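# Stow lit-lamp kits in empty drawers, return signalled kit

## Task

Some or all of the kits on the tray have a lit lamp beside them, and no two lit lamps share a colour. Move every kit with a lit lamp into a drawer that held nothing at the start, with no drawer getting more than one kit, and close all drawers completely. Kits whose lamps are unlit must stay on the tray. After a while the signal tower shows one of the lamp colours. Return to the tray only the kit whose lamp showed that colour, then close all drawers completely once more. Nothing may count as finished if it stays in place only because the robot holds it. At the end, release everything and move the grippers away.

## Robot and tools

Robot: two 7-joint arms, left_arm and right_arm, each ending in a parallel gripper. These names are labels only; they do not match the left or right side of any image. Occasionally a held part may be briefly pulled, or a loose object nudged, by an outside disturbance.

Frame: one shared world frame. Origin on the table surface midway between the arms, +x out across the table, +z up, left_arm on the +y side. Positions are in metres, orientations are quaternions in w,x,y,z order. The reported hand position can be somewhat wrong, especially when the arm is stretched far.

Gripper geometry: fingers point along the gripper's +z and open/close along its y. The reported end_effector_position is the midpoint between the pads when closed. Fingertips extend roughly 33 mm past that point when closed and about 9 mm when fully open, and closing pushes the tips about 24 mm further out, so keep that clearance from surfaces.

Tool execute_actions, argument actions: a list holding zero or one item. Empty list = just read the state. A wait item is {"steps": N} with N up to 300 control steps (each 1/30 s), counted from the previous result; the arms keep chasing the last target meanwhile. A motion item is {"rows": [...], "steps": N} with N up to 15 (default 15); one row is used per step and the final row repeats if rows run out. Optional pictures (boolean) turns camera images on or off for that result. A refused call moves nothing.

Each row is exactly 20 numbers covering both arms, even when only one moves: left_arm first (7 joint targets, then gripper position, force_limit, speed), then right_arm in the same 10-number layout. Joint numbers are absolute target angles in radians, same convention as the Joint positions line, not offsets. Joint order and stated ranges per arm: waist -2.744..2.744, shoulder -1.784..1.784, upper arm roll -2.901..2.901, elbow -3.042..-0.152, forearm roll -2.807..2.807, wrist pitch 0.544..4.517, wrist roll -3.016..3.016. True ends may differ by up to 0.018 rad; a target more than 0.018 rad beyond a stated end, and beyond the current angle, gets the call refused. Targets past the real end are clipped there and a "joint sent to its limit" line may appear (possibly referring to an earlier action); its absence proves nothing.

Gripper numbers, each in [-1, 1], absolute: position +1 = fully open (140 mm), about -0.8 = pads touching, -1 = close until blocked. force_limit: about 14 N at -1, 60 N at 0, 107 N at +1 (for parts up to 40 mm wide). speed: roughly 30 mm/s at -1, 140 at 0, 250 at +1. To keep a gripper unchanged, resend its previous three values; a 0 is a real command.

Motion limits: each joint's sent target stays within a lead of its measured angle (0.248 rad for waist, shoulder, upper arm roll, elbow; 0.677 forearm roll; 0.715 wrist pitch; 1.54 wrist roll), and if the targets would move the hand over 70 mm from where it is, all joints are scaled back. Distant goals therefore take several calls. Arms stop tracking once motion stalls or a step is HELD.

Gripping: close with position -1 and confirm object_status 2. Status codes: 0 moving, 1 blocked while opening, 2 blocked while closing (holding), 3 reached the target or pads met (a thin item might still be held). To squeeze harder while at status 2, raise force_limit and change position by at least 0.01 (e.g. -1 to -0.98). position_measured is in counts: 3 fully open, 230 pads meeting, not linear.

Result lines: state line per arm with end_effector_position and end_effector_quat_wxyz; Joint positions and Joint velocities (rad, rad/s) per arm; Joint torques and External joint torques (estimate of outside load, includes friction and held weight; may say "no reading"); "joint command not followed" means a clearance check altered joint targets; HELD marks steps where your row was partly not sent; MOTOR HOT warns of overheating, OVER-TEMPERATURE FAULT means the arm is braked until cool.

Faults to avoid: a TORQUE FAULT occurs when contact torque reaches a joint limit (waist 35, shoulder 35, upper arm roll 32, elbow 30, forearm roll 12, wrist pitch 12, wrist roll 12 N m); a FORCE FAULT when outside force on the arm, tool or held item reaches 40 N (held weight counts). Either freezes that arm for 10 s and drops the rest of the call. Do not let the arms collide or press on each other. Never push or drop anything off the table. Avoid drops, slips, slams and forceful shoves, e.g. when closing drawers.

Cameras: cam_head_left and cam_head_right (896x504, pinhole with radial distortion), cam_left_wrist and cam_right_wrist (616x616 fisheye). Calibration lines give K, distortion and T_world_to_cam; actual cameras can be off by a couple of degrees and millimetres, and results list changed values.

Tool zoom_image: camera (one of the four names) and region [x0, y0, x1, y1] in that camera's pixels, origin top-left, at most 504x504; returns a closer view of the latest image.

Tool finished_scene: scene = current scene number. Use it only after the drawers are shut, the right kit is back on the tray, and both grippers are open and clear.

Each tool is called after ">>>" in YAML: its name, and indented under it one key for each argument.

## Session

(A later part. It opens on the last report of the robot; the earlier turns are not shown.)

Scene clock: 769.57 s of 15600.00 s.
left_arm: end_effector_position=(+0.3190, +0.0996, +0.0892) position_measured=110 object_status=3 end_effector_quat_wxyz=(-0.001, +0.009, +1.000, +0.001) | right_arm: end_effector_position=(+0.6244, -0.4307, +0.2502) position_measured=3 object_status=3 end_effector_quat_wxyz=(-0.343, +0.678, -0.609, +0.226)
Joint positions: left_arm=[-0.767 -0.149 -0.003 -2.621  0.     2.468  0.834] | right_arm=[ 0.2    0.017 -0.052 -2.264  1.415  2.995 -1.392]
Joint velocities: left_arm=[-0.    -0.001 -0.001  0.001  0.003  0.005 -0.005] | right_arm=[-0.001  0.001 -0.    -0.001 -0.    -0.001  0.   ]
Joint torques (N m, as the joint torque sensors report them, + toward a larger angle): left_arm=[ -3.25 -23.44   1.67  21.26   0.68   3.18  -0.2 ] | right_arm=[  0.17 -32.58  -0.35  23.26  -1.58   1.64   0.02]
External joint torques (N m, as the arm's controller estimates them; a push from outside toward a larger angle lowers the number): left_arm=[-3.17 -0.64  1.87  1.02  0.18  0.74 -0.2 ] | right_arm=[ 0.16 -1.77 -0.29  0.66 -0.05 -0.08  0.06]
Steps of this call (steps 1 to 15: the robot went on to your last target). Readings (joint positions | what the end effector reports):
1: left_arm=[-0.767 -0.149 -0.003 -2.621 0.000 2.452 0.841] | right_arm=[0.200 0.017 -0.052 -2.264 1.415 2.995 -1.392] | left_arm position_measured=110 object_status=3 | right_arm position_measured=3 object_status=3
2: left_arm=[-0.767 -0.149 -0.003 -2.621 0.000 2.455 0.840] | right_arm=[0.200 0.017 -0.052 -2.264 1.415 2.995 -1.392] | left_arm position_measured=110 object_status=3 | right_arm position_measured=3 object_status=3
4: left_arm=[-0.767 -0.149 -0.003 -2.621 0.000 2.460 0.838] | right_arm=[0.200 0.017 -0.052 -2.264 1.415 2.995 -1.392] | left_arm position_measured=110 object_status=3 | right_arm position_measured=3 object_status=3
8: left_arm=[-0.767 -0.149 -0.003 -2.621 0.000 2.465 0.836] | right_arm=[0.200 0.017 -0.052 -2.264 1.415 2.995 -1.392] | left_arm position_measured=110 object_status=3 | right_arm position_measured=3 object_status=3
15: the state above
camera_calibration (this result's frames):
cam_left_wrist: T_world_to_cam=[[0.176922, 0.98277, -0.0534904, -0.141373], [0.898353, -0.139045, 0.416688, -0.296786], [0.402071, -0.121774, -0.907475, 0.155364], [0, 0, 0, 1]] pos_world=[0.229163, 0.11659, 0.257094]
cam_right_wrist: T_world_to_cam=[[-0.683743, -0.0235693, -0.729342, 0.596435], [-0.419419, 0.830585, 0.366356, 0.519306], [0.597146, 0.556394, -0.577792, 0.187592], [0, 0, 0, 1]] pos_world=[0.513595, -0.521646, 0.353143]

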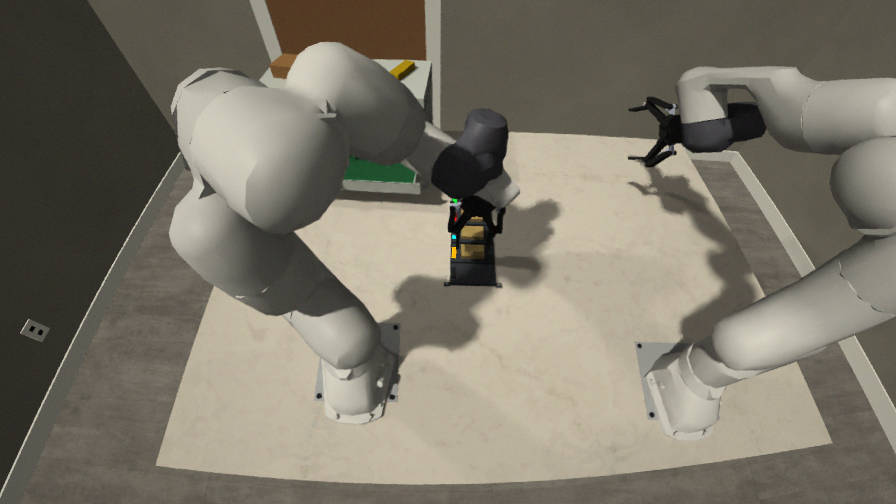

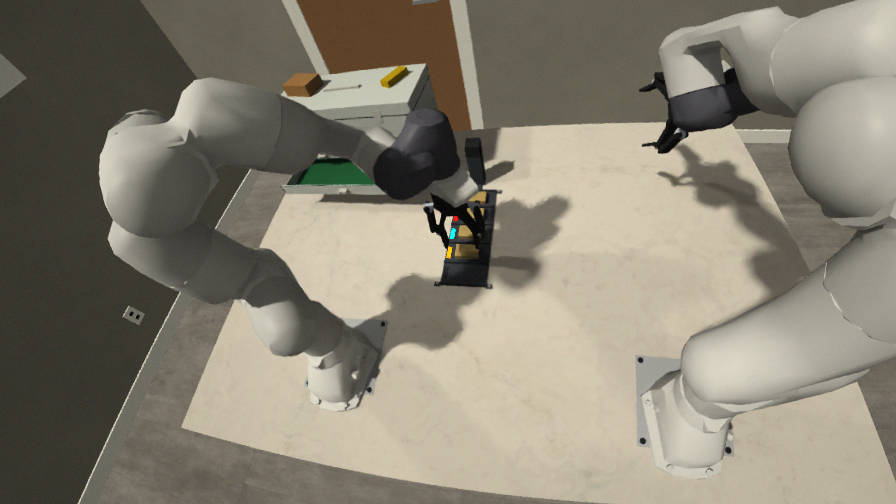

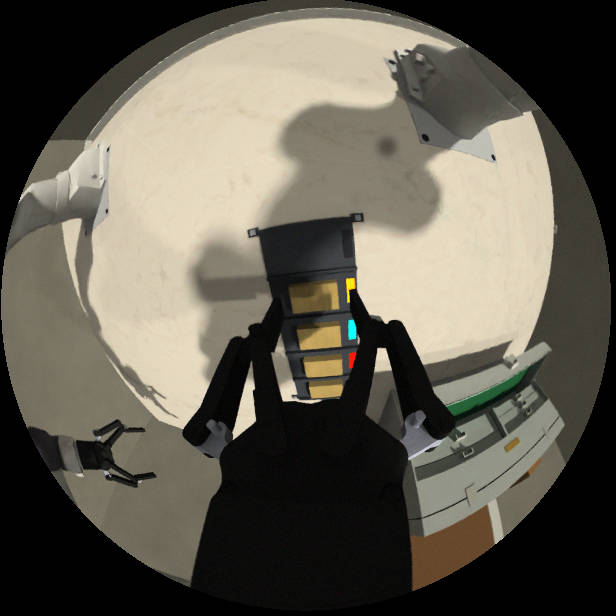

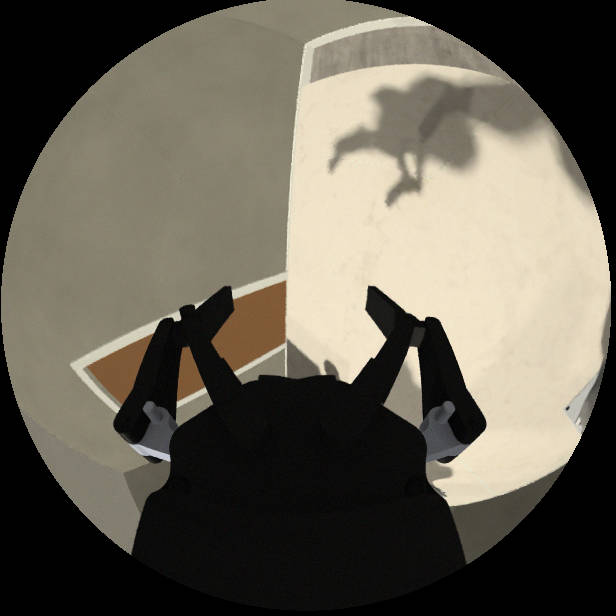

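>>> execute_actions:
  actions: []

Scene clock: 810.57 s of 15600.00 s.
left_arm: end_effector_position=(+0.3193, +0.0994, +0.0893) position_measured=110 object_status=3 end_effector_quat_wxyz=(-0.001, +0.008, +1.000, +0.001) | right_arm: end_effector_position=(+0.6244, -0.4307, +0.2502) position_measured=3 object_status=3 end_effector_quat_wxyz=(-0.343, +0.678, -0.609, +0.226)
Joint positions: left_arm=[-0.767 -0.149 -0.003 -2.621  0.     2.469  0.832] | right_arm=[ 0.2    0.017 -0.052 -2.264  1.415  2.995 -1.392]
Joint velocities: left_arm=[ 0.     0.001  0.001  0.002 -0.    -0.001  0.001] | right_arm=[-0.001  0.001 -0.    -0.002 -0.001 -0.    -0.   ]
Joint torques (N m, as the joint torque sensors report them, + toward a larger angle): left_arm=[ -1.92 -24.23   1.77  20.7    0.64   3.28  -0.22] | right_arm=[  0.6  -32.59  -0.22  23.02  -1.52   1.66   0.03]
External joint torques (N m, as the arm's controller estimates them; a push from outside toward a larger angle lowers the number): left_arm=[-1.95 -1.41  1.86  0.44  0.15  0.83 -0.22] | right_arm=[ 0.65 -1.82 -0.11  0.43  0.01 -0.07  0.08]
Steps of this call (steps 1 to 15: the robot went on to your last target; steps 16 to 90: nothing new was sent; then 38.00 s passed at rest). Readings (joint positions | what the end effector reports):
1: left_arm=[-0.767 -0.149 -0.003 -2.621 0.000 2.468 0.834] | right_arm=[0.200 0.017 -0.052 -2.264 1.415 2.995 -1.392] | left_arm position_measured=110 object_status=3 | right_arm position_measured=3 object_status=3
2: left_arm=[-0.767 -0.149 -0.003 -2.621 0.000 2.468 0.833] | right_arm=[0.200 0.017 -0.052 -2.264 1.415 2.995 -1.392] | left_arm position_measured=110 object_status=3 | right_arm position_measured=3 object_status=3
4: left_arm=[-0.767 -0.149 -0.003 -2.621 0.000 2.468 0.833] | right_arm=[0.200 0.017 -0.052 -2.264 1.415 2.995 -1.392] | left_arm position_measured=110 object_status=3 | right_arm position_measured=3 object_status=3
8: left_arm=[-0.767 -0.149 -0.003 -2.621 0.000 2.469 0.833] | right_arm=[0.200 0.017 -0.052 -2.264 1.415 2.995 -1.392] | left_arm position_measured=110 object_status=3 | right_arm position_measured=3 object_status=3
90: the state above
All arms were judged still, so your last target was given up. Only a new action makes them travel on or press farther. Fingers that are still opening or closing keep moving.
camera_calibration (this result's frames):
cam_left_wrist: T_world_to_cam=[[0.175016, 0.983077, -0.0541191, -0.140529], [0.898278, -0.136934, 0.417547, -0.297373], [0.403071, -0.121692, -0.907042, 0.15496], [0, 0, 0, 1]] pos_world=[0.229258, 0.116287, 0.257117]
cam_right_wrist: T_world_to_cam=[[-0.683743, -0.0235707, -0.729342, 0.596434], [-0.419421, 0.830584, 0.366356, 0.519306], [0.597144, 0.556395, -0.577792, 0.187593], [0, 0, 0, 1]] pos_world=[0.513595, -0.521644, 0.353143]

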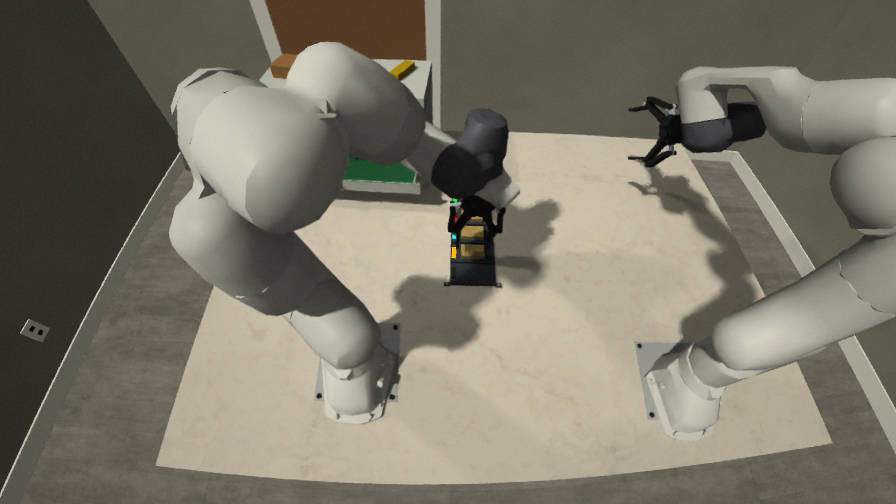

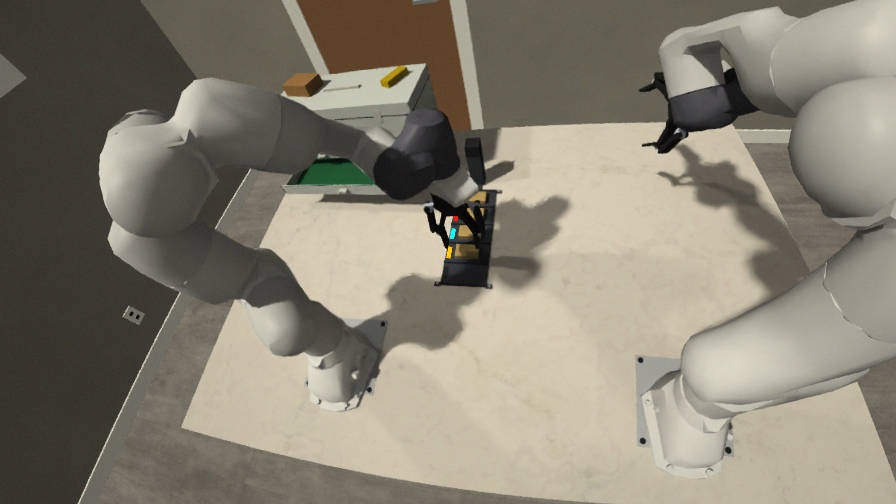

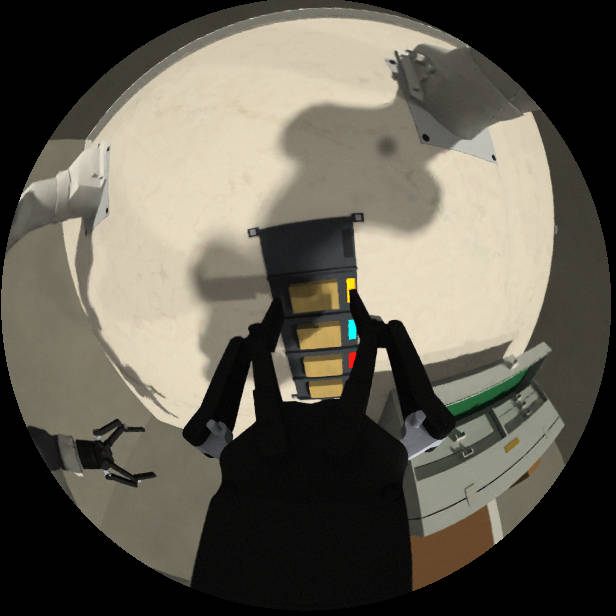

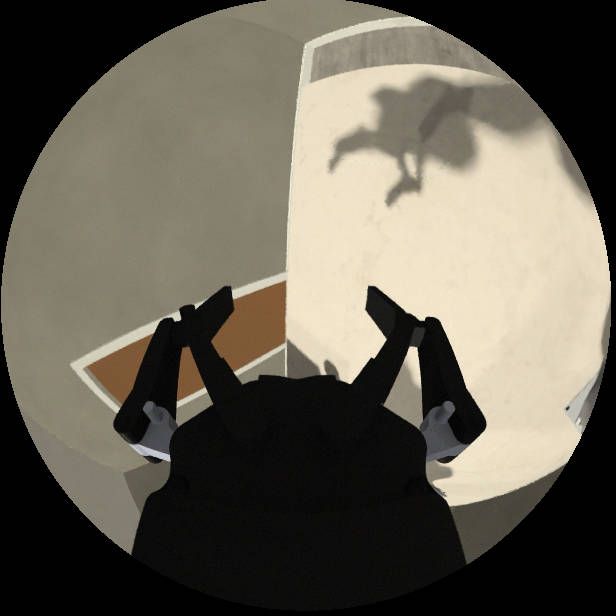

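>>> execute_actions:
  actions:
    - {"rows":[[-0.77,-0.088,0,-2.634,0,2.55,0.825,0.15,0,0,0.2,0.017,-0.05,-2.264,1.415,2.995,-1.392,1,0,0]],"steps":15}
  pictures: false

>>> execute_actions:
  actions:
    - {"rows":[[-0.77,-0.026,0,-2.643,0,2.621,0.825,0.15,0,0,0.2,0.017,-0.05,-2.264,1.415,2.995,-1.392,1,0,0]],"steps":15}
  pictures: false

>>> execute_actions:
  actions:
    - {"steps":20}

Scene clock: 821.57 s of 15600.00 s.
left_arm: end_effector_position=(+0.3193, +0.0993, +0.0650) position_measured=110 object_status=3 end_effector_quat_wxyz=(-0.001, +0.008, +1.000, +0.001) | right_arm: end_effector_position=(+0.6244, -0.4307, +0.2502) position_measured=3 object_status=3 end_effector_quat_wxyz=(-0.343, +0.678, -0.609, +0.226)
Joint positions: left_arm=[-0.767 -0.089 -0.002 -2.634  0.     2.542  0.832] | right_arm=[ 0.2    0.017 -0.052 -2.264  1.415  2.995 -1.392]
Joint velocities: left_arm=[-0.     0.     0.001  0.001 -0.     0.025 -0.   ] | right_arm=[-0.002  0.     0.     0.001 -0.001 -0.001 -0.   ]
Joint torques (N m, as the joint torque sensors report them, + toward a larger angle): left_arm=[ -2.05 -22.45   1.9   19.     0.69   3.1   -0.13] | right_arm=[  0.04 -32.28  -0.29  22.97  -1.51   1.61   0.01]
External joint torques (N m, as the arm's controller estimates them; a push from outside toward a larger angle lowers the number): left_arm=[-2.07  1.39  1.96 -0.19  0.24  0.67 -0.13] | right_arm=[ 0.03 -1.39 -0.24  0.29  0.03 -0.11  0.05]
Steps of this call (steps 1 to 90: nothing new was sent; then 7.50 s passed at rest; steps 91 to 105: all 15 steps of this action). Readings (joint positions | what the end effector reports):
91: left_arm=[-0.767 -0.140 -0.002 -2.621 0.000 2.483 0.832] | right_arm=[0.200 0.017 -0.052 -2.264 1.415 2.995 -1.392] | left_arm position_measured=110 object_status=3 | right_arm position_measured=3 object_status=3
92: left_arm=[-0.767 -0.125 -0.002 -2.622 0.000 2.495 0.832] | right_arm=[0.200 0.017 -0.052 -2.264 1.415 2.995 -1.392] | left_arm position_measured=110 object_status=3 | right_arm position_measured=3 object_status=3
94: left_arm=[-0.767 -0.102 -0.002 -2.630 0.000 2.511 0.832] | right_arm=[0.200 0.017 -0.052 -2.264 1.415 2.995 -1.392] | left_arm position_measured=110 object_status=3 | right_arm position_measured=3 object_status=3
98: left_arm=[-0.767 -0.090 -0.002 -2.634 0.000 2.529 0.832] | right_arm=[0.200 0.017 -0.052 -2.264 1.415 2.995 -1.392] | left_arm position_measured=110 object_status=3 | right_arm position_measured=3 object_status=3
105: the state above

Scene clock: 822.07 s of 15600.00 s.
left_arm: end_effector_position=(+0.3193, +0.0992, +0.0419) position_measured=110 object_status=3 end_effector_quat_wxyz=(-0.001, +0.008, +1.000, +0.001) | right_arm: end_effector_position=(+0.6244, -0.4307, +0.2502) position_measured=3 object_status=3 end_effector_quat_wxyz=(-0.343, +0.678, -0.609, +0.226)
Joint positions: left_arm=[-0.767 -0.028 -0.002 -2.643  0.     2.613  0.832] | right_arm=[ 0.2    0.017 -0.052 -2.264  1.415  2.995 -1.392]
Joint velocities: left_arm=[-0.    -0.001 -0.     0.001  0.     0.025 -0.   ] | right_arm=[ 0.001 -0.001  0.001  0.    -0.    -0.    -0.   ]
Joint torques (N m, as the joint torque sensors report them, + toward a larger angle): left_arm=[ -2.09 -22.8    2.31  18.05   0.61   3.24  -0.34] | right_arm=[ -0.4  -32.6   -0.17  23.19  -1.56   1.67   0.06]
External joint torques (N m, as the arm's controller estimates them; a push from outside toward a larger angle lowers the number): left_arm=[-2.05  2.31  2.37 -0.2   0.2   0.78 -0.34] | right_arm=[-0.46 -1.73 -0.17  0.52 -0.02 -0.05  0.1 ]
Steps of this call (steps 1 to 15: all 15 steps of this action). Readings (joint positions | what the end effector reports):
1: left_arm=[-0.767 -0.080 -0.002 -2.633 0.000 2.556 0.832] | right_arm=[0.200 0.017 -0.052 -2.264 1.415 2.995 -1.392] | left_arm position_measured=110 object_status=3 | right_arm position_measured=3 object_status=3
2: left_arm=[-0.767 -0.064 -0.002 -2.634 0.000 2.568 0.832] | right_arm=[0.200 0.017 -0.052 -2.264 1.415 2.995 -1.392] | left_arm position_measured=110 object_status=3 | right_arm position_measured=3 object_status=3
4: left_arm=[-0.767 -0.040 -0.002 -2.640 0.000 2.583 0.832] | right_arm=[0.200 0.017 -0.052 -2.264 1.415 2.995 -1.392] | left_arm position_measured=110 object_status=3 | right_arm position_measured=3 object_status=3
8: left_arm=[-0.767 -0.029 -0.002 -2.643 0.000 2.600 0.832] | right_arm=[0.200 0.017 -0.052 -2.264 1.415 2.995 -1.392] | left_arm position_measured=110 object_status=3 | right_arm position_measured=3 object_status=3
15: the state above

Scene clock: 822.73 s of 15600.00 s.
left_arm: end_effector_position=(+0.3202, +0.0984, +0.0422) position_measured=110 object_status=3 end_effector_quat_wxyz=(+0.001, +0.008, +1.000, -0.000) | right_arm: end_effector_position=(+0.6244, -0.4307, +0.2502) position_measured=3 object_status=3 end_effector_quat_wxyz=(-0.343, +0.678, -0.609, +0.226)
Joint positions: left_arm=[-0.767 -0.028 -0.002 -2.643  0.     2.617  0.832] | right_arm=[ 0.2    0.017 -0.052 -2.264  1.415  2.995 -1.392]
Joint velocities: left_arm=[-0.     0.     0.001  0.    -0.     0.001  0.002] | right_arm=[ 0.001  0.002  0.    -0.     0.     0.001  0.   ]
Joint torques (N m, as the joint torque sensors report them, + toward a larger angle): left_arm=[ -2.39 -23.35   2.    18.62   0.66   3.18  -0.34] | right_arm=[ -0.05 -33.08   0.32  23.4   -1.55   1.61   0.04]
External joint torques (N m, as the arm's controller estimates them; a push from outside toward a larger angle lowers the number): left_arm=[-2.44  1.6   1.98  0.5   0.27  0.73 -0.34] | right_arm=[-0.01 -2.22  0.42  0.75 -0.02 -0.12  0.09]
Steps of this call (steps 1 to 15: the robot went on to your last target; steps 16 to 20: nothing new was sent). Readings (joint positions | what the end effector reports):
1: left_arm=[-0.767 -0.028 -0.002 -2.643 0.000 2.613 0.832] | right_arm=[0.200 0.017 -0.052 -2.264 1.415 2.995 -1.392] | left_arm position_measured=110 object_status=3 | right_arm position_measured=3 object_status=3
2: left_arm=[-0.767 -0.028 -0.002 -2.643 0.000 2.614 0.832] | right_arm=[0.200 0.017 -0.052 -2.264 1.415 2.995 -1.392] | left_arm position_measured=110 object_status=3 | right_arm position_measured=3 object_status=3
4: left_arm=[-0.767 -0.028 -0.002 -2.643 0.000 2.615 0.832] | right_arm=[0.200 0.017 -0.052 -2.264 1.415 2.995 -1.392] | left_arm position_measured=110 object_status=3 | right_arm position_measured=3 object_status=3
8: left_arm=[-0.767 -0.028 -0.002 -2.643 0.000 2.616 0.832] | right_arm=[0.200 0.017 -0.052 -2.264 1.415 2.995 -1.392] | left_arm position_measured=110 object_status=3 | right_arm position_measured=3 object_status=3
20: the state above
All arms were judged still, so your last target was given up. Only a new action makes them travel on or press farther. Fingers that are still opening or closing keep moving.
camera_calibration (this result's frames):
cam_left_wrist: T_world_to_cam=[[0.175189, 0.98291, -0.0565384, -0.142192], [0.897167, -0.135729, 0.42032, -0.278516], [0.405463, -0.12436, -0.905613, 0.11119], [0, 0, 0, 1]] pos_world=[0.229703, 0.115787, 0.209722]
cam_right_wrist: T_world_to_cam=[[-0.683743, -0.0235745, -0.729342, 0.596432], [-0.419426, 0.830581, 0.366356, 0.519304], [0.597141, 0.556399, -0.577791, 0.187594], [0, 0, 0, 1]] pos_world=[0.513596, -0.521641, 0.353143]

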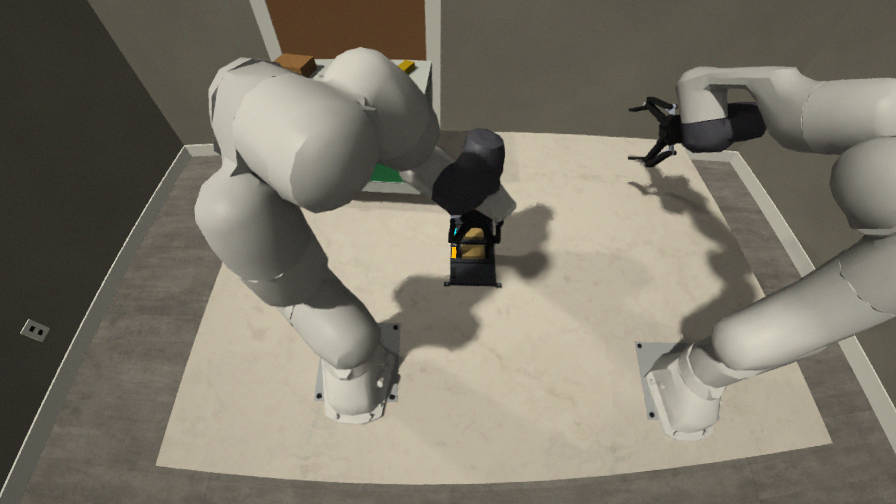

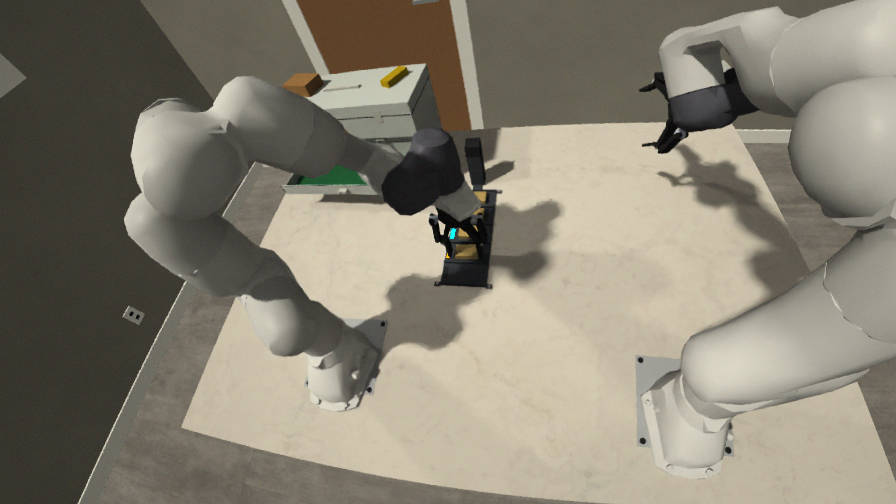

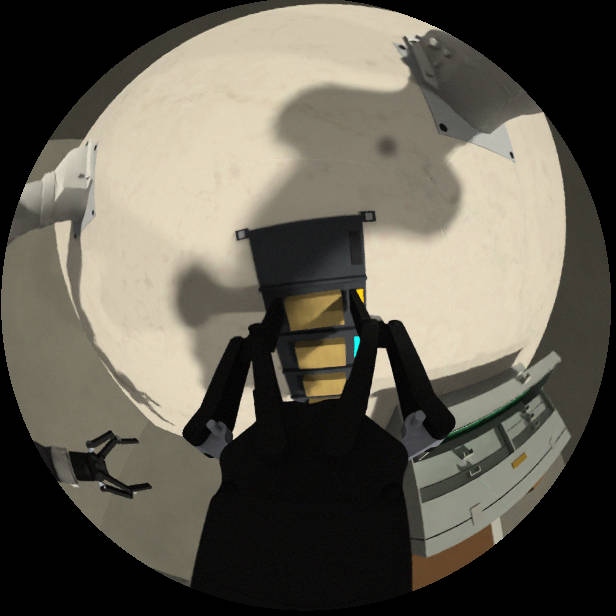

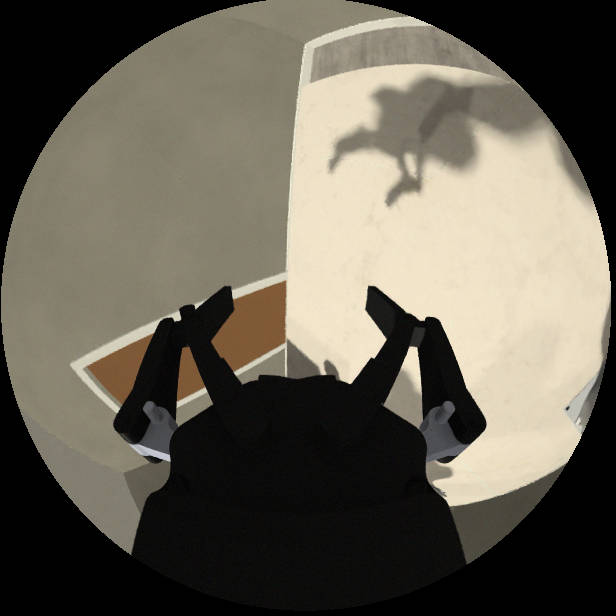

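>>> execute_actions:
  actions:
    - {"rows":[[-0.77,-0.026,0,-2.643,0,2.621,0.825,-1,0,-0.5,0.2,0.017,-0.05,-2.264,1.415,2.995,-1.392,1,0,0]],"steps":15}
  pictures: false

>>> execute_actions:
  actions:
    - {"rows":[[-0.77,-0.088,0,-2.634,0,2.55,0.825,-1,0,-0.5,0.2,0.017,-0.05,-2.264,1.415,2.995,-1.392,1,0,0]],"steps":15}
  pictures: false

>>> execute_actions:
  actions:
    - {"rows":[[-0.77,-0.22,0,-2.59,0,2.37,0.825,-1,0,-0.5,0.2,0.017,-0.05,-2.264,1.415,2.995,-1.392,1,0,0]],"steps":15}
  pictures: false

>>> execute_actions:
  actions:
    - {"rows":[[-0.77,-0.3453,0,-2.4903,0,2.145,0.825,-1,0,-0.5,0.2,0.017,-0.05,-2.264,1.415,2.995,-1.392,1,0,0]],"steps":15}
  pictures: false

>>> execute_actions:
  actions:
    - {"rows":[[-0.4,-0.3453,0,-2.4903,0,2.145,1.2,-1,0,-0.5,0.2,0.017,-0.05,-2.264,1.415,2.995,-1.392,1,0,0]],"steps":15}
  pictures: false

>>> execute_actions:
  actions:
    - {"rows":[[0.004,-0.3453,0,-2.4903,0,2.145,1.63,-1,0,-0.5,0.2,0.017,-0.05,-2.264,1.415,2.995,-1.392,1,0,0]],"steps":15}
  pictures: false

>>> execute_actions:
  actions:
    - {"steps":25}

Scene clock: 842.77 s of 15600.00 s.
left_arm: end_effector_position=(+0.3238, +0.0965, +0.0455) position_measured=174 object_status=0 end_effector_quat_wxyz=(+0.004, +0.007, +1.000, -0.004) | right_arm: end_effector_position=(+0.6244, -0.4307, +0.2502) position_measured=3 object_status=3 end_effector_quat_wxyz=(-0.343, +0.678, -0.609, +0.226)
Joint positions: left_arm=[-0.768 -0.033  0.001 -2.64   0.     2.618  0.832] | right_arm=[ 0.2    0.017 -0.052 -2.264  1.415  2.995 -1.392]
Joint velocities: left_arm=[-0.001 -0.009  0.005  0.005  0.001  0.001  0.001] | right_arm=[-0.001  0.     0.001 -0.    -0.001  0.001  0.001]
Joint torques (N m, as the joint torque sensors report them, + toward a larger angle): left_arm=[ -1.2  -19.77  -1.84  16.11   0.6    2.96  -0.28] | right_arm=[  0.26 -32.73  -0.07  23.06  -1.56   1.68   0.02]
External joint torques (N m, as the arm's controller estimates them; a push from outside toward a larger angle lowers the number): left_arm=[-1.18  5.06 -1.75 -2.11  0.19  0.49 -0.28] | right_arm=[ 0.27 -1.81 -0.01  0.41 -0.03 -0.05  0.06]
Steps of this call (steps 1 to 90: nothing new was sent; then 16.53 s passed at rest; steps 91 to 105: all 15 steps of this action). Readings (joint positions | what the end effector reports):
91: left_arm=[-0.767 -0.028 -0.002 -2.643 0.000 2.617 0.832] | right_arm=[0.200 0.017 -0.052 -2.264 1.415 2.995 -1.392] | left_arm position_measured=110 object_status=0 | right_arm position_measured=3 object_status=3
92: left_arm=[-0.767 -0.028 -0.002 -2.643 0.000 2.617 0.832] | right_arm=[0.200 0.017 -0.052 -2.264 1.415 2.995 -1.392] | left_arm position_measured=114 object_status=0 | right_arm position_measured=3 object_status=3
94: left_arm=[-0.767 -0.028 -0.002 -2.643 0.000 2.617 0.832] | right_arm=[0.200 0.017 -0.052 -2.264 1.415 2.995 -1.392] | left_arm position_measured=123 object_status=0 | right_arm position_measured=3 object_status=3
98: left_arm=[-0.768 -0.030 -0.001 -2.642 0.000 2.618 0.832] | right_arm=[0.200 0.017 -0.052 -2.264 1.415 2.995 -1.392] | left_arm position_measured=141 object_status=0 | right_arm position_measured=3 object_status=3
105: the state above

Scene clock: 843.27 s of 15600.00 s.
left_arm: end_effector_position=(+0.3235, +0.0968, +0.0654) position_measured=233 object_status=0 end_effector_quat_wxyz=(+0.004, +0.007, +1.000, -0.004) | right_arm: end_effector_position=(+0.6244, -0.4307, +0.2502) position_measured=3 object_status=3 end_effector_quat_wxyz=(-0.343, +0.678, -0.609, +0.226)
Joint positions: left_arm=[-0.768 -0.086  0.001 -2.633  0.     2.558  0.832] | right_arm=[ 0.2    0.017 -0.052 -2.264  1.415  2.995 -1.392]
Joint velocities: left_arm=[ 0.     0.     0.001  0.001 -0.    -0.022 -0.001] | right_arm=[ 0.     0.     0.001  0.    -0.     0.001 -0.001]
Joint torques (N m, as the joint torque sensors report them, + toward a larger angle): left_arm=[ -1.71 -25.71  -0.03  18.72   0.56   2.05  -0.26] | right_arm=[  0.12 -32.56   0.35  23.29  -1.54   1.62   0.09]
External joint torques (N m, as the arm's controller estimates them; a push from outside toward a larger angle lowers the number): left_arm=[-1.7  -1.65  0.07 -0.58  0.12 -0.45 -0.26] | right_arm=[ 0.14 -1.61  0.43  0.57  0.   -0.12  0.14]
Steps of this call (steps 1 to 15: all 15 steps of this action). Readings (joint positions | what the end effector reports):
1: left_arm=[-0.768 -0.042 0.001 -2.641 0.000 2.607 0.832] | right_arm=[0.200 0.017 -0.052 -2.264 1.415 2.995 -1.392] | left_arm position_measured=178 object_status=0 | right_arm position_measured=3 object_status=3
2: left_arm=[-0.768 -0.056 0.001 -2.640 0.000 2.596 0.832] | right_arm=[0.200 0.017 -0.052 -2.264 1.415 2.995 -1.392] | left_arm position_measured=183 object_status=0 | right_arm position_measured=3 object_status=3
4: left_arm=[-0.768 -0.076 0.001 -2.636 0.000 2.583 0.832] | right_arm=[0.200 0.017 -0.052 -2.264 1.415 2.995 -1.392] | left_arm position_measured=192 object_status=0 | right_arm position_measured=3 object_status=3
8: left_arm=[-0.768 -0.086 0.001 -2.633 0.000 2.568 0.832] | right_arm=[0.200 0.017 -0.052 -2.264 1.415 2.995 -1.392] | left_arm position_measured=210 object_status=0 | right_arm position_measured=3 object_status=3
15: the state above

Scene clock: 843.77 s of 15600.00 s.
left_arm: end_effector_position=(+0.3249, +0.0955, +0.1250) position_measured=233 object_status=3 end_effector_quat_wxyz=(+0.006, +0.007, +1.000, -0.005) | right_arm: end_effector_position=(+0.6244, -0.4307, +0.2502) position_measured=3 object_status=3 end_effector_quat_wxyz=(-0.343, +0.678, -0.609, +0.226)
Joint positions: left_arm=[-0.768 -0.22   0.001 -2.589  0.     2.384  0.832] | right_arm=[ 0.2    0.017 -0.052 -2.264  1.415  2.995 -1.392]
Joint velocities: left_arm=[-0.     0.001  0.002  0.002  0.001 -0.061  0.001] | right_arm=[-0.     0.002  0.001 -0.    -0.    -0.    -0.   ]
Joint torques (N m, as the joint torque sensors report them, + toward a larger angle): left_arm=[ -0.76 -21.46  -0.23  20.2    0.7    2.04  -0.27] | right_arm=[  0.04 -32.61  -0.37  23.19  -1.54   1.61   0.03]
External joint torques (N m, as the arm's controller estimates them; a push from outside toward a larger angle lowers the number): left_arm=[-0.79  0.15 -0.06 -1.39  0.14 -0.48 -0.27] | right_arm=[ 0.18 -1.85 -0.18  0.61 -0.02 -0.13  0.07]
Steps of this call (steps 1 to 15: all 15 steps of this action). Readings (joint positions | what the end effector reports):
1: left_arm=[-0.768 -0.106 0.001 -2.632 0.000 2.524 0.832] | right_arm=[0.200 0.017 -0.052 -2.264 1.415 2.995 -1.392] | left_arm position_measured=233 object_status=0 | right_arm position_measured=3 object_status=3
2: left_arm=[-0.768 -0.140 0.001 -2.624 0.000 2.494 0.832] | right_arm=[0.200 0.017 -0.052 -2.264 1.415 2.995 -1.392] | left_arm position_measured=233 object_status=0 | right_arm position_measured=3 object_status=3
4: left_arm=[-0.768 -0.191 0.001 -2.600 0.000 2.457 0.832] | right_arm=[0.200 0.017 -0.052 -2.264 1.415 2.995 -1.392] | left_arm position_measured=233 object_status=3 | right_arm position_measured=3 object_status=3
8: left_arm=[-0.768 -0.220 0.001 -2.587 0.000 2.415 0.832] | right_arm=[0.200 0.017 -0.052 -2.264 1.415 2.995 -1.392] | left_arm position_measured=233 object_status=3 | right_arm position_measured=3 object_status=3
15: the state above

Scene clock: 844.27 s of 15600.00 s.
left_arm: end_effector_position=(+0.3252, +0.0951, +0.2034) position_measured=233 object_status=3 end_effector_quat_wxyz=(+0.007, +0.007, +1.000, -0.007) | right_arm: end_effector_position=(+0.6244, -0.4307, +0.2502) position_measured=3 object_status=3 end_effector_quat_wxyz=(-0.343, +0.678, -0.609, +0.226)
Joint positions: left_arm=[-0.768 -0.347  0.001 -2.489  0.     2.162  0.832] | right_arm=[ 0.2    0.017 -0.052 -2.264  1.415  2.995 -1.392]
Joint velocities: left_arm=[ 0.002  0.     0.     0.     0.    -0.079 -0.001] | right_arm=[-0.    -0.     0.001  0.    -0.001  0.     0.   ]
Joint torques (N m, as the joint torque sensors report them, + toward a larger angle): left_arm=[ -1.5  -18.02  -0.19  22.25   0.85   1.96  -0.17] | right_arm=[  0.11 -32.65  -0.33  22.95  -1.54   1.65   0.05]
External joint torques (N m, as the arm's controller estimates them; a push from outside toward a larger angle lowers the number): left_arm=[-1.53  1.08  0.1  -1.34  0.18 -0.57 -0.17] | right_arm=[ 0.17 -1.76 -0.21  0.26 -0.01 -0.08  0.1 ]
Steps of this call (steps 1 to 15: all 15 steps of this action). Readings (joint positions | what the end effector reports):
1: left_arm=[-0.768 -0.234 0.001 -2.577 0.000 2.343 0.832] | right_arm=[0.200 0.017 -0.052 -2.264 1.415 2.995 -1.392] | left_arm position_measured=233 object_status=3 | right_arm position_measured=3 object_status=3
2: left_arm=[-0.768 -0.263 0.001 -2.556 0.000 2.306 0.832] | right_arm=[0.200 0.017 -0.052 -2.264 1.415 2.995 -1.392] | left_arm position_measured=233 object_status=3 | right_arm position_measured=3 object_status=3
4: left_arm=[-0.768 -0.315 0.001 -2.513 0.000 2.257 0.832] | right_arm=[0.200 0.017 -0.052 -2.264 1.415 2.995 -1.392] | left_arm position_measured=233 object_status=3 | right_arm position_measured=3 object_status=3
8: left_arm=[-0.768 -0.348 0.001 -2.488 0.000 2.202 0.832] | right_arm=[0.200 0.017 -0.052 -2.264 1.415 2.995 -1.392] | left_arm position_measured=233 object_status=3 | right_arm position_measured=3 object_status=3
15: the state above

Scene clock: 844.77 s of 15600.00 s.
left_arm: end_effector_position=(+0.4068, +0.2294, +0.2021) position_measured=233 object_status=3 end_effector_quat_wxyz=(+0.003, -0.039, +0.999, -0.002) | right_arm: end_effector_position=(+0.6244, -0.4307, +0.2502) position_measured=3 object_status=3 end_effector_quat_wxyz=(-0.343, +0.678, -0.609, +0.226)
Joint positions: left_arm=[-0.403 -0.347  0.004 -2.489 -0.     2.15   1.108] | right_arm=[ 0.2    0.017 -0.052 -2.264  1.415  2.995 -1.392]
Joint velocities: left_arm=[ 0.    -0.    -0.019 -0.     0.001 -0.007  0.283] | right_arm=[-0.001  0.001 -0.001  0.    -0.    -0.001 -0.002]
Joint torques (N m, as the joint torque sensors report them, + toward a larger angle): left_arm=[  1.62 -17.33  -2.54  22.2    0.91   1.92   0.47] | right_arm=[  0.22 -32.84  -0.24  23.19  -1.52   1.65   0.06]
External joint torques (N m, as the arm's controller estimates them; a push from outside toward a larger angle lowers the number): left_arm=[ 1.55  1.71 -2.28 -1.24  0.24 -0.54  0.48] | right_arm=[ 0.28 -1.93 -0.12  0.51  0.01 -0.08  0.1 ]
Steps of this call (steps 1 to 15: all 15 steps of this action). Readings (joint positions | what the end effector reports):
1: left_arm=[-0.735 -0.347 -0.013 -2.489 -0.000 2.161 0.854] | right_arm=[0.200 0.017 -0.052 -2.264 1.415 2.995 -1.392] | left_arm position_measured=233 object_status=3 | right_arm position_measured=3 object_status=3
2: left_arm=[-0.691 -0.347 -0.015 -2.489 -0.000 2.160 0.876] | right_arm=[0.200 0.017 -0.052 -2.264 1.415 2.995 -1.392] | left_arm position_measured=233 object_status=3 | right_arm position_measured=3 object_status=3
4: left_arm=[-0.595 -0.347 -0.012 -2.489 -0.000 2.159 0.915] | right_arm=[0.200 0.017 -0.052 -2.264 1.415 2.995 -1.392] | left_arm position_measured=233 object_status=3 | right_arm position_measured=3 object_status=3
8: left_arm=[-0.436 -0.347 0.005 -2.489 -0.000 2.154 1.009] | right_arm=[0.200 0.017 -0.052 -2.264 1.415 2.995 -1.392] | left_arm position_measured=233 object_status=3 | right_arm position_measured=3 object_status=3
15: the state above

Scene clock: 845.27 s of 15600.00 s.
left_arm: end_effector_position=(+0.4379, +0.3985, +0.2019) position_measured=233 object_status=3 end_effector_quat_wxyz=(+0.003, -0.046, +0.999, -0.001) | right_arm: end_effector_position=(+0.6244, -0.4307, +0.2502) position_measured=3 object_status=3 end_effector_quat_wxyz=(-0.343, +0.678, -0.609, +0.226)
Joint positions: left_arm=[ 0.001 -0.347  0.005 -2.489 -0.001  2.149  1.498] | right_arm=[ 0.2    0.017 -0.052 -2.264  1.415  2.995 -1.392]
Joint velocities: left_arm=[ 0.006 -0.    -0.024  0.001 -0.001 -0.002  0.413] | right_arm=[-0.    -0.001  0.001  0.001  0.    -0.     0.   ]
Joint torques (N m, as the joint torque sensors report them, + toward a larger angle): left_arm=[  0.67 -18.02  -1.9   22.18   1.04   1.83   0.55] | right_arm=[  0.2  -32.93   0.02  22.98  -1.52   1.65   0.07]
External joint torques (N m, as the arm's controller estimates them; a push from outside toward a larger angle lowers the number): left_arm=[ 0.69  1.03 -1.55 -1.28  0.36 -0.62  0.56] | right_arm=[ 0.3  -1.89  0.18  0.23  0.01 -0.09  0.12]
Steps of this call (steps 1 to 15: all 15 steps of this action). Readings (joint positions | what the end effector reports):
1: left_arm=[-0.369 -0.347 -0.011 -2.489 -0.001 2.150 1.141] | right_arm=[0.200 0.017 -0.052 -2.264 1.415 2.995 -1.392] | left_arm position_measured=233 object_status=3 | right_arm position_measured=3 object_status=3
2: left_arm=[-0.324 -0.347 -0.013 -2.489 -0.001 2.150 1.173] | right_arm=[0.200 0.017 -0.052 -2.264 1.415 2.995 -1.392] | left_arm position_measured=233 object_status=3 | right_arm position_measured=3 object_status=3
4: left_arm=[-0.227 -0.347 -0.011 -2.489 -0.001 2.150 1.229] | right_arm=[0.200 0.017 -0.052 -2.264 1.415 2.995 -1.392] | left_arm position_measured=233 object_status=3 | right_arm position_measured=3 object_status=3
8: left_arm=[-0.050 -0.347 0.003 -2.489 -0.001 2.150 1.354] | right_arm=[0.200 0.017 -0.052 -2.264 1.415 2.995 -1.392] | left_arm position_measured=233 object_status=3 | right_arm position_measured=3 object_status=3
15: the state above

Scene clock: 846.10 s of 15600.00 s.
left_arm: end_effector_position=(+0.4378, +0.3979, +0.2019) position_measured=233 object_status=3 end_effector_quat_wxyz=(+0.003, +0.013, +1.000, -0.001) | right_arm: end_effector_position=(+0.6244, -0.4307, +0.2502) position_measured=3 object_status=3 end_effector_quat_wxyz=(-0.343, +0.678, -0.609, +0.226)
Joint positions: left_arm=[ 0.001 -0.347  0.003 -2.489 -0.001  2.149  1.615] | right_arm=[ 0.2    0.017 -0.052 -2.264  1.415  2.995 -1.392]
Joint velocities: left_arm=[ 0.001 -0.    -0.     0.001  0.001 -0.001  0.027] | right_arm=[-0.    -0.002 -0.    -0.001  0.     0.     0.001]
Joint torques (N m, as the joint torque sensors report them, + toward a larger angle): left_arm=[  0.51 -18.    -1.59  22.44   0.98   1.88   0.41] | right_arm=[  0.24 -32.69  -0.39  22.95  -1.52   1.62   0.04]
External joint torques (N m, as the arm's controller estimates them; a push from outside toward a larger angle lowers the number): left_arm=[ 0.47  1.1  -1.28 -1.04  0.28 -0.56  0.42] | right_arm=[ 0.36 -1.75 -0.22  0.28  0.   -0.12  0.08]
Steps of this call (steps 1 to 25: the robot went on to your last target). Readings (joint positions | what the end effector reports):
1: left_arm=[0.001 -0.347 0.004 -2.489 -0.001 2.149 1.511] | right_arm=[0.200 0.017 -0.052 -2.264 1.415 2.995 -1.392] | left_arm position_measured=233 object_status=3 | right_arm position_measured=3 object_status=3
2: left_arm=[0.001 -0.347 0.003 -2.489 -0.001 2.149 1.523] | right_arm=[0.200 0.017 -0.052 -2.264 1.415 2.995 -1.392] | left_arm position_measured=233 object_status=3 | right_arm position_measured=3 object_status=3
4: left_arm=[0.001 -0.347 0.003 -2.489 -0.001 2.149 1.543] | right_arm=[0.200 0.017 -0.052 -2.264 1.415 2.995 -1.392] | left_arm position_measured=233 object_status=3 | right_arm position_measured=3 object_status=3
8: left_arm=[0.001 -0.347 0.003 -2.489 -0.001 2.149 1.571] | right_arm=[0.200 0.017 -0.052 -2.264 1.415 2.995 -1.392] | left_arm position_measured=233 object_status=3 | right_arm position_measured=3 object_status=3
25: the state above
camera_calibration (this result's frames):
cam_left_wrist: T_world_to_cam=[[0.185259, 0.981101, -0.0558477, -0.452051], [0.893379, -0.144477, 0.425442, -0.406423], [0.409333, -0.12871, -0.903261, 0.24498], [0, 0, 0, 1]] pos_world=[0.346558, 0.41632, 0.368945]
cam_right_wrist: T_world_to_cam=[[-0.683742, -0.023577, -0.729343, 0.596431], [-0.419429, 0.83058, 0.366356, 0.519304], [0.59714, 0.5564, -0.577791, 0.187595], [0, 0, 0, 1]] pos_world=[0.513596, -0.521639, 0.353143]

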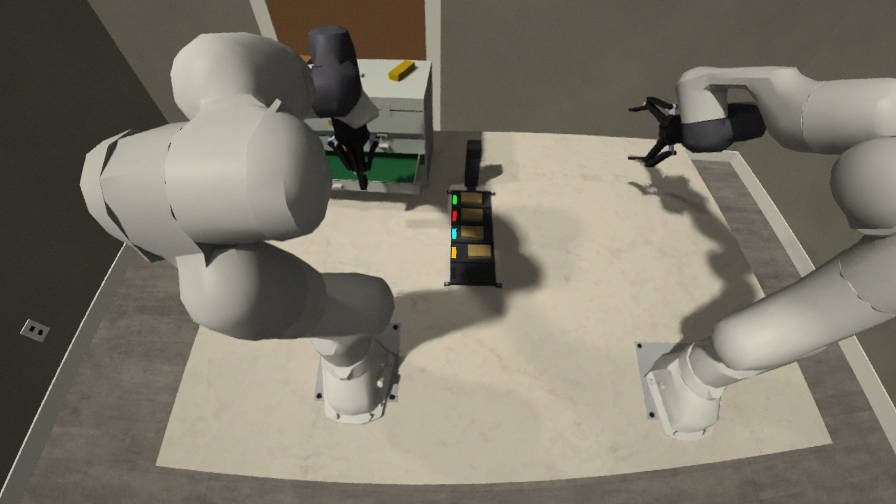

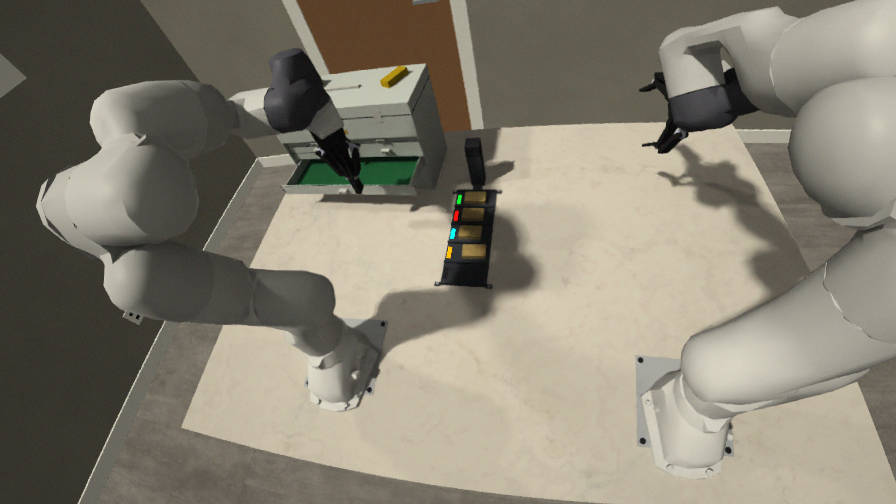

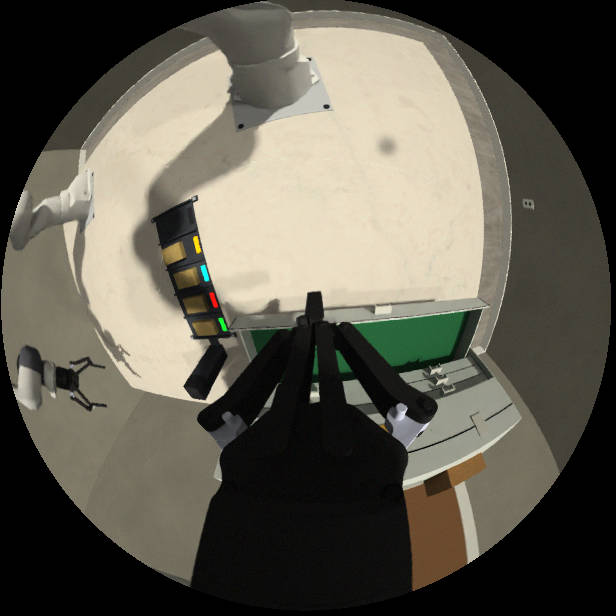

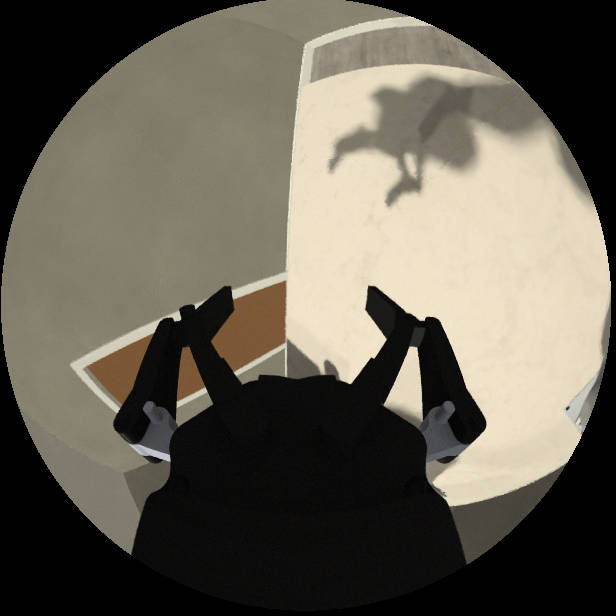

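>>> zoom_image:
  camera: "cam_head_left"
  region: [420, 180, 530, 295]

Region (420, 180, 530, 295) of cam_head_left's 896x504 image, scaled by 4.383, with more detail than that image has; it fills the left 482 columns of this view, and the rest is white.

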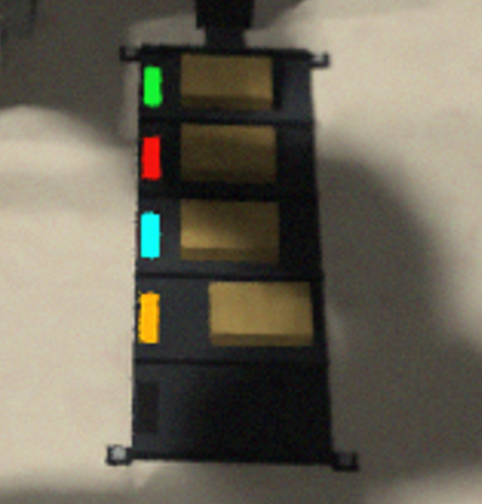

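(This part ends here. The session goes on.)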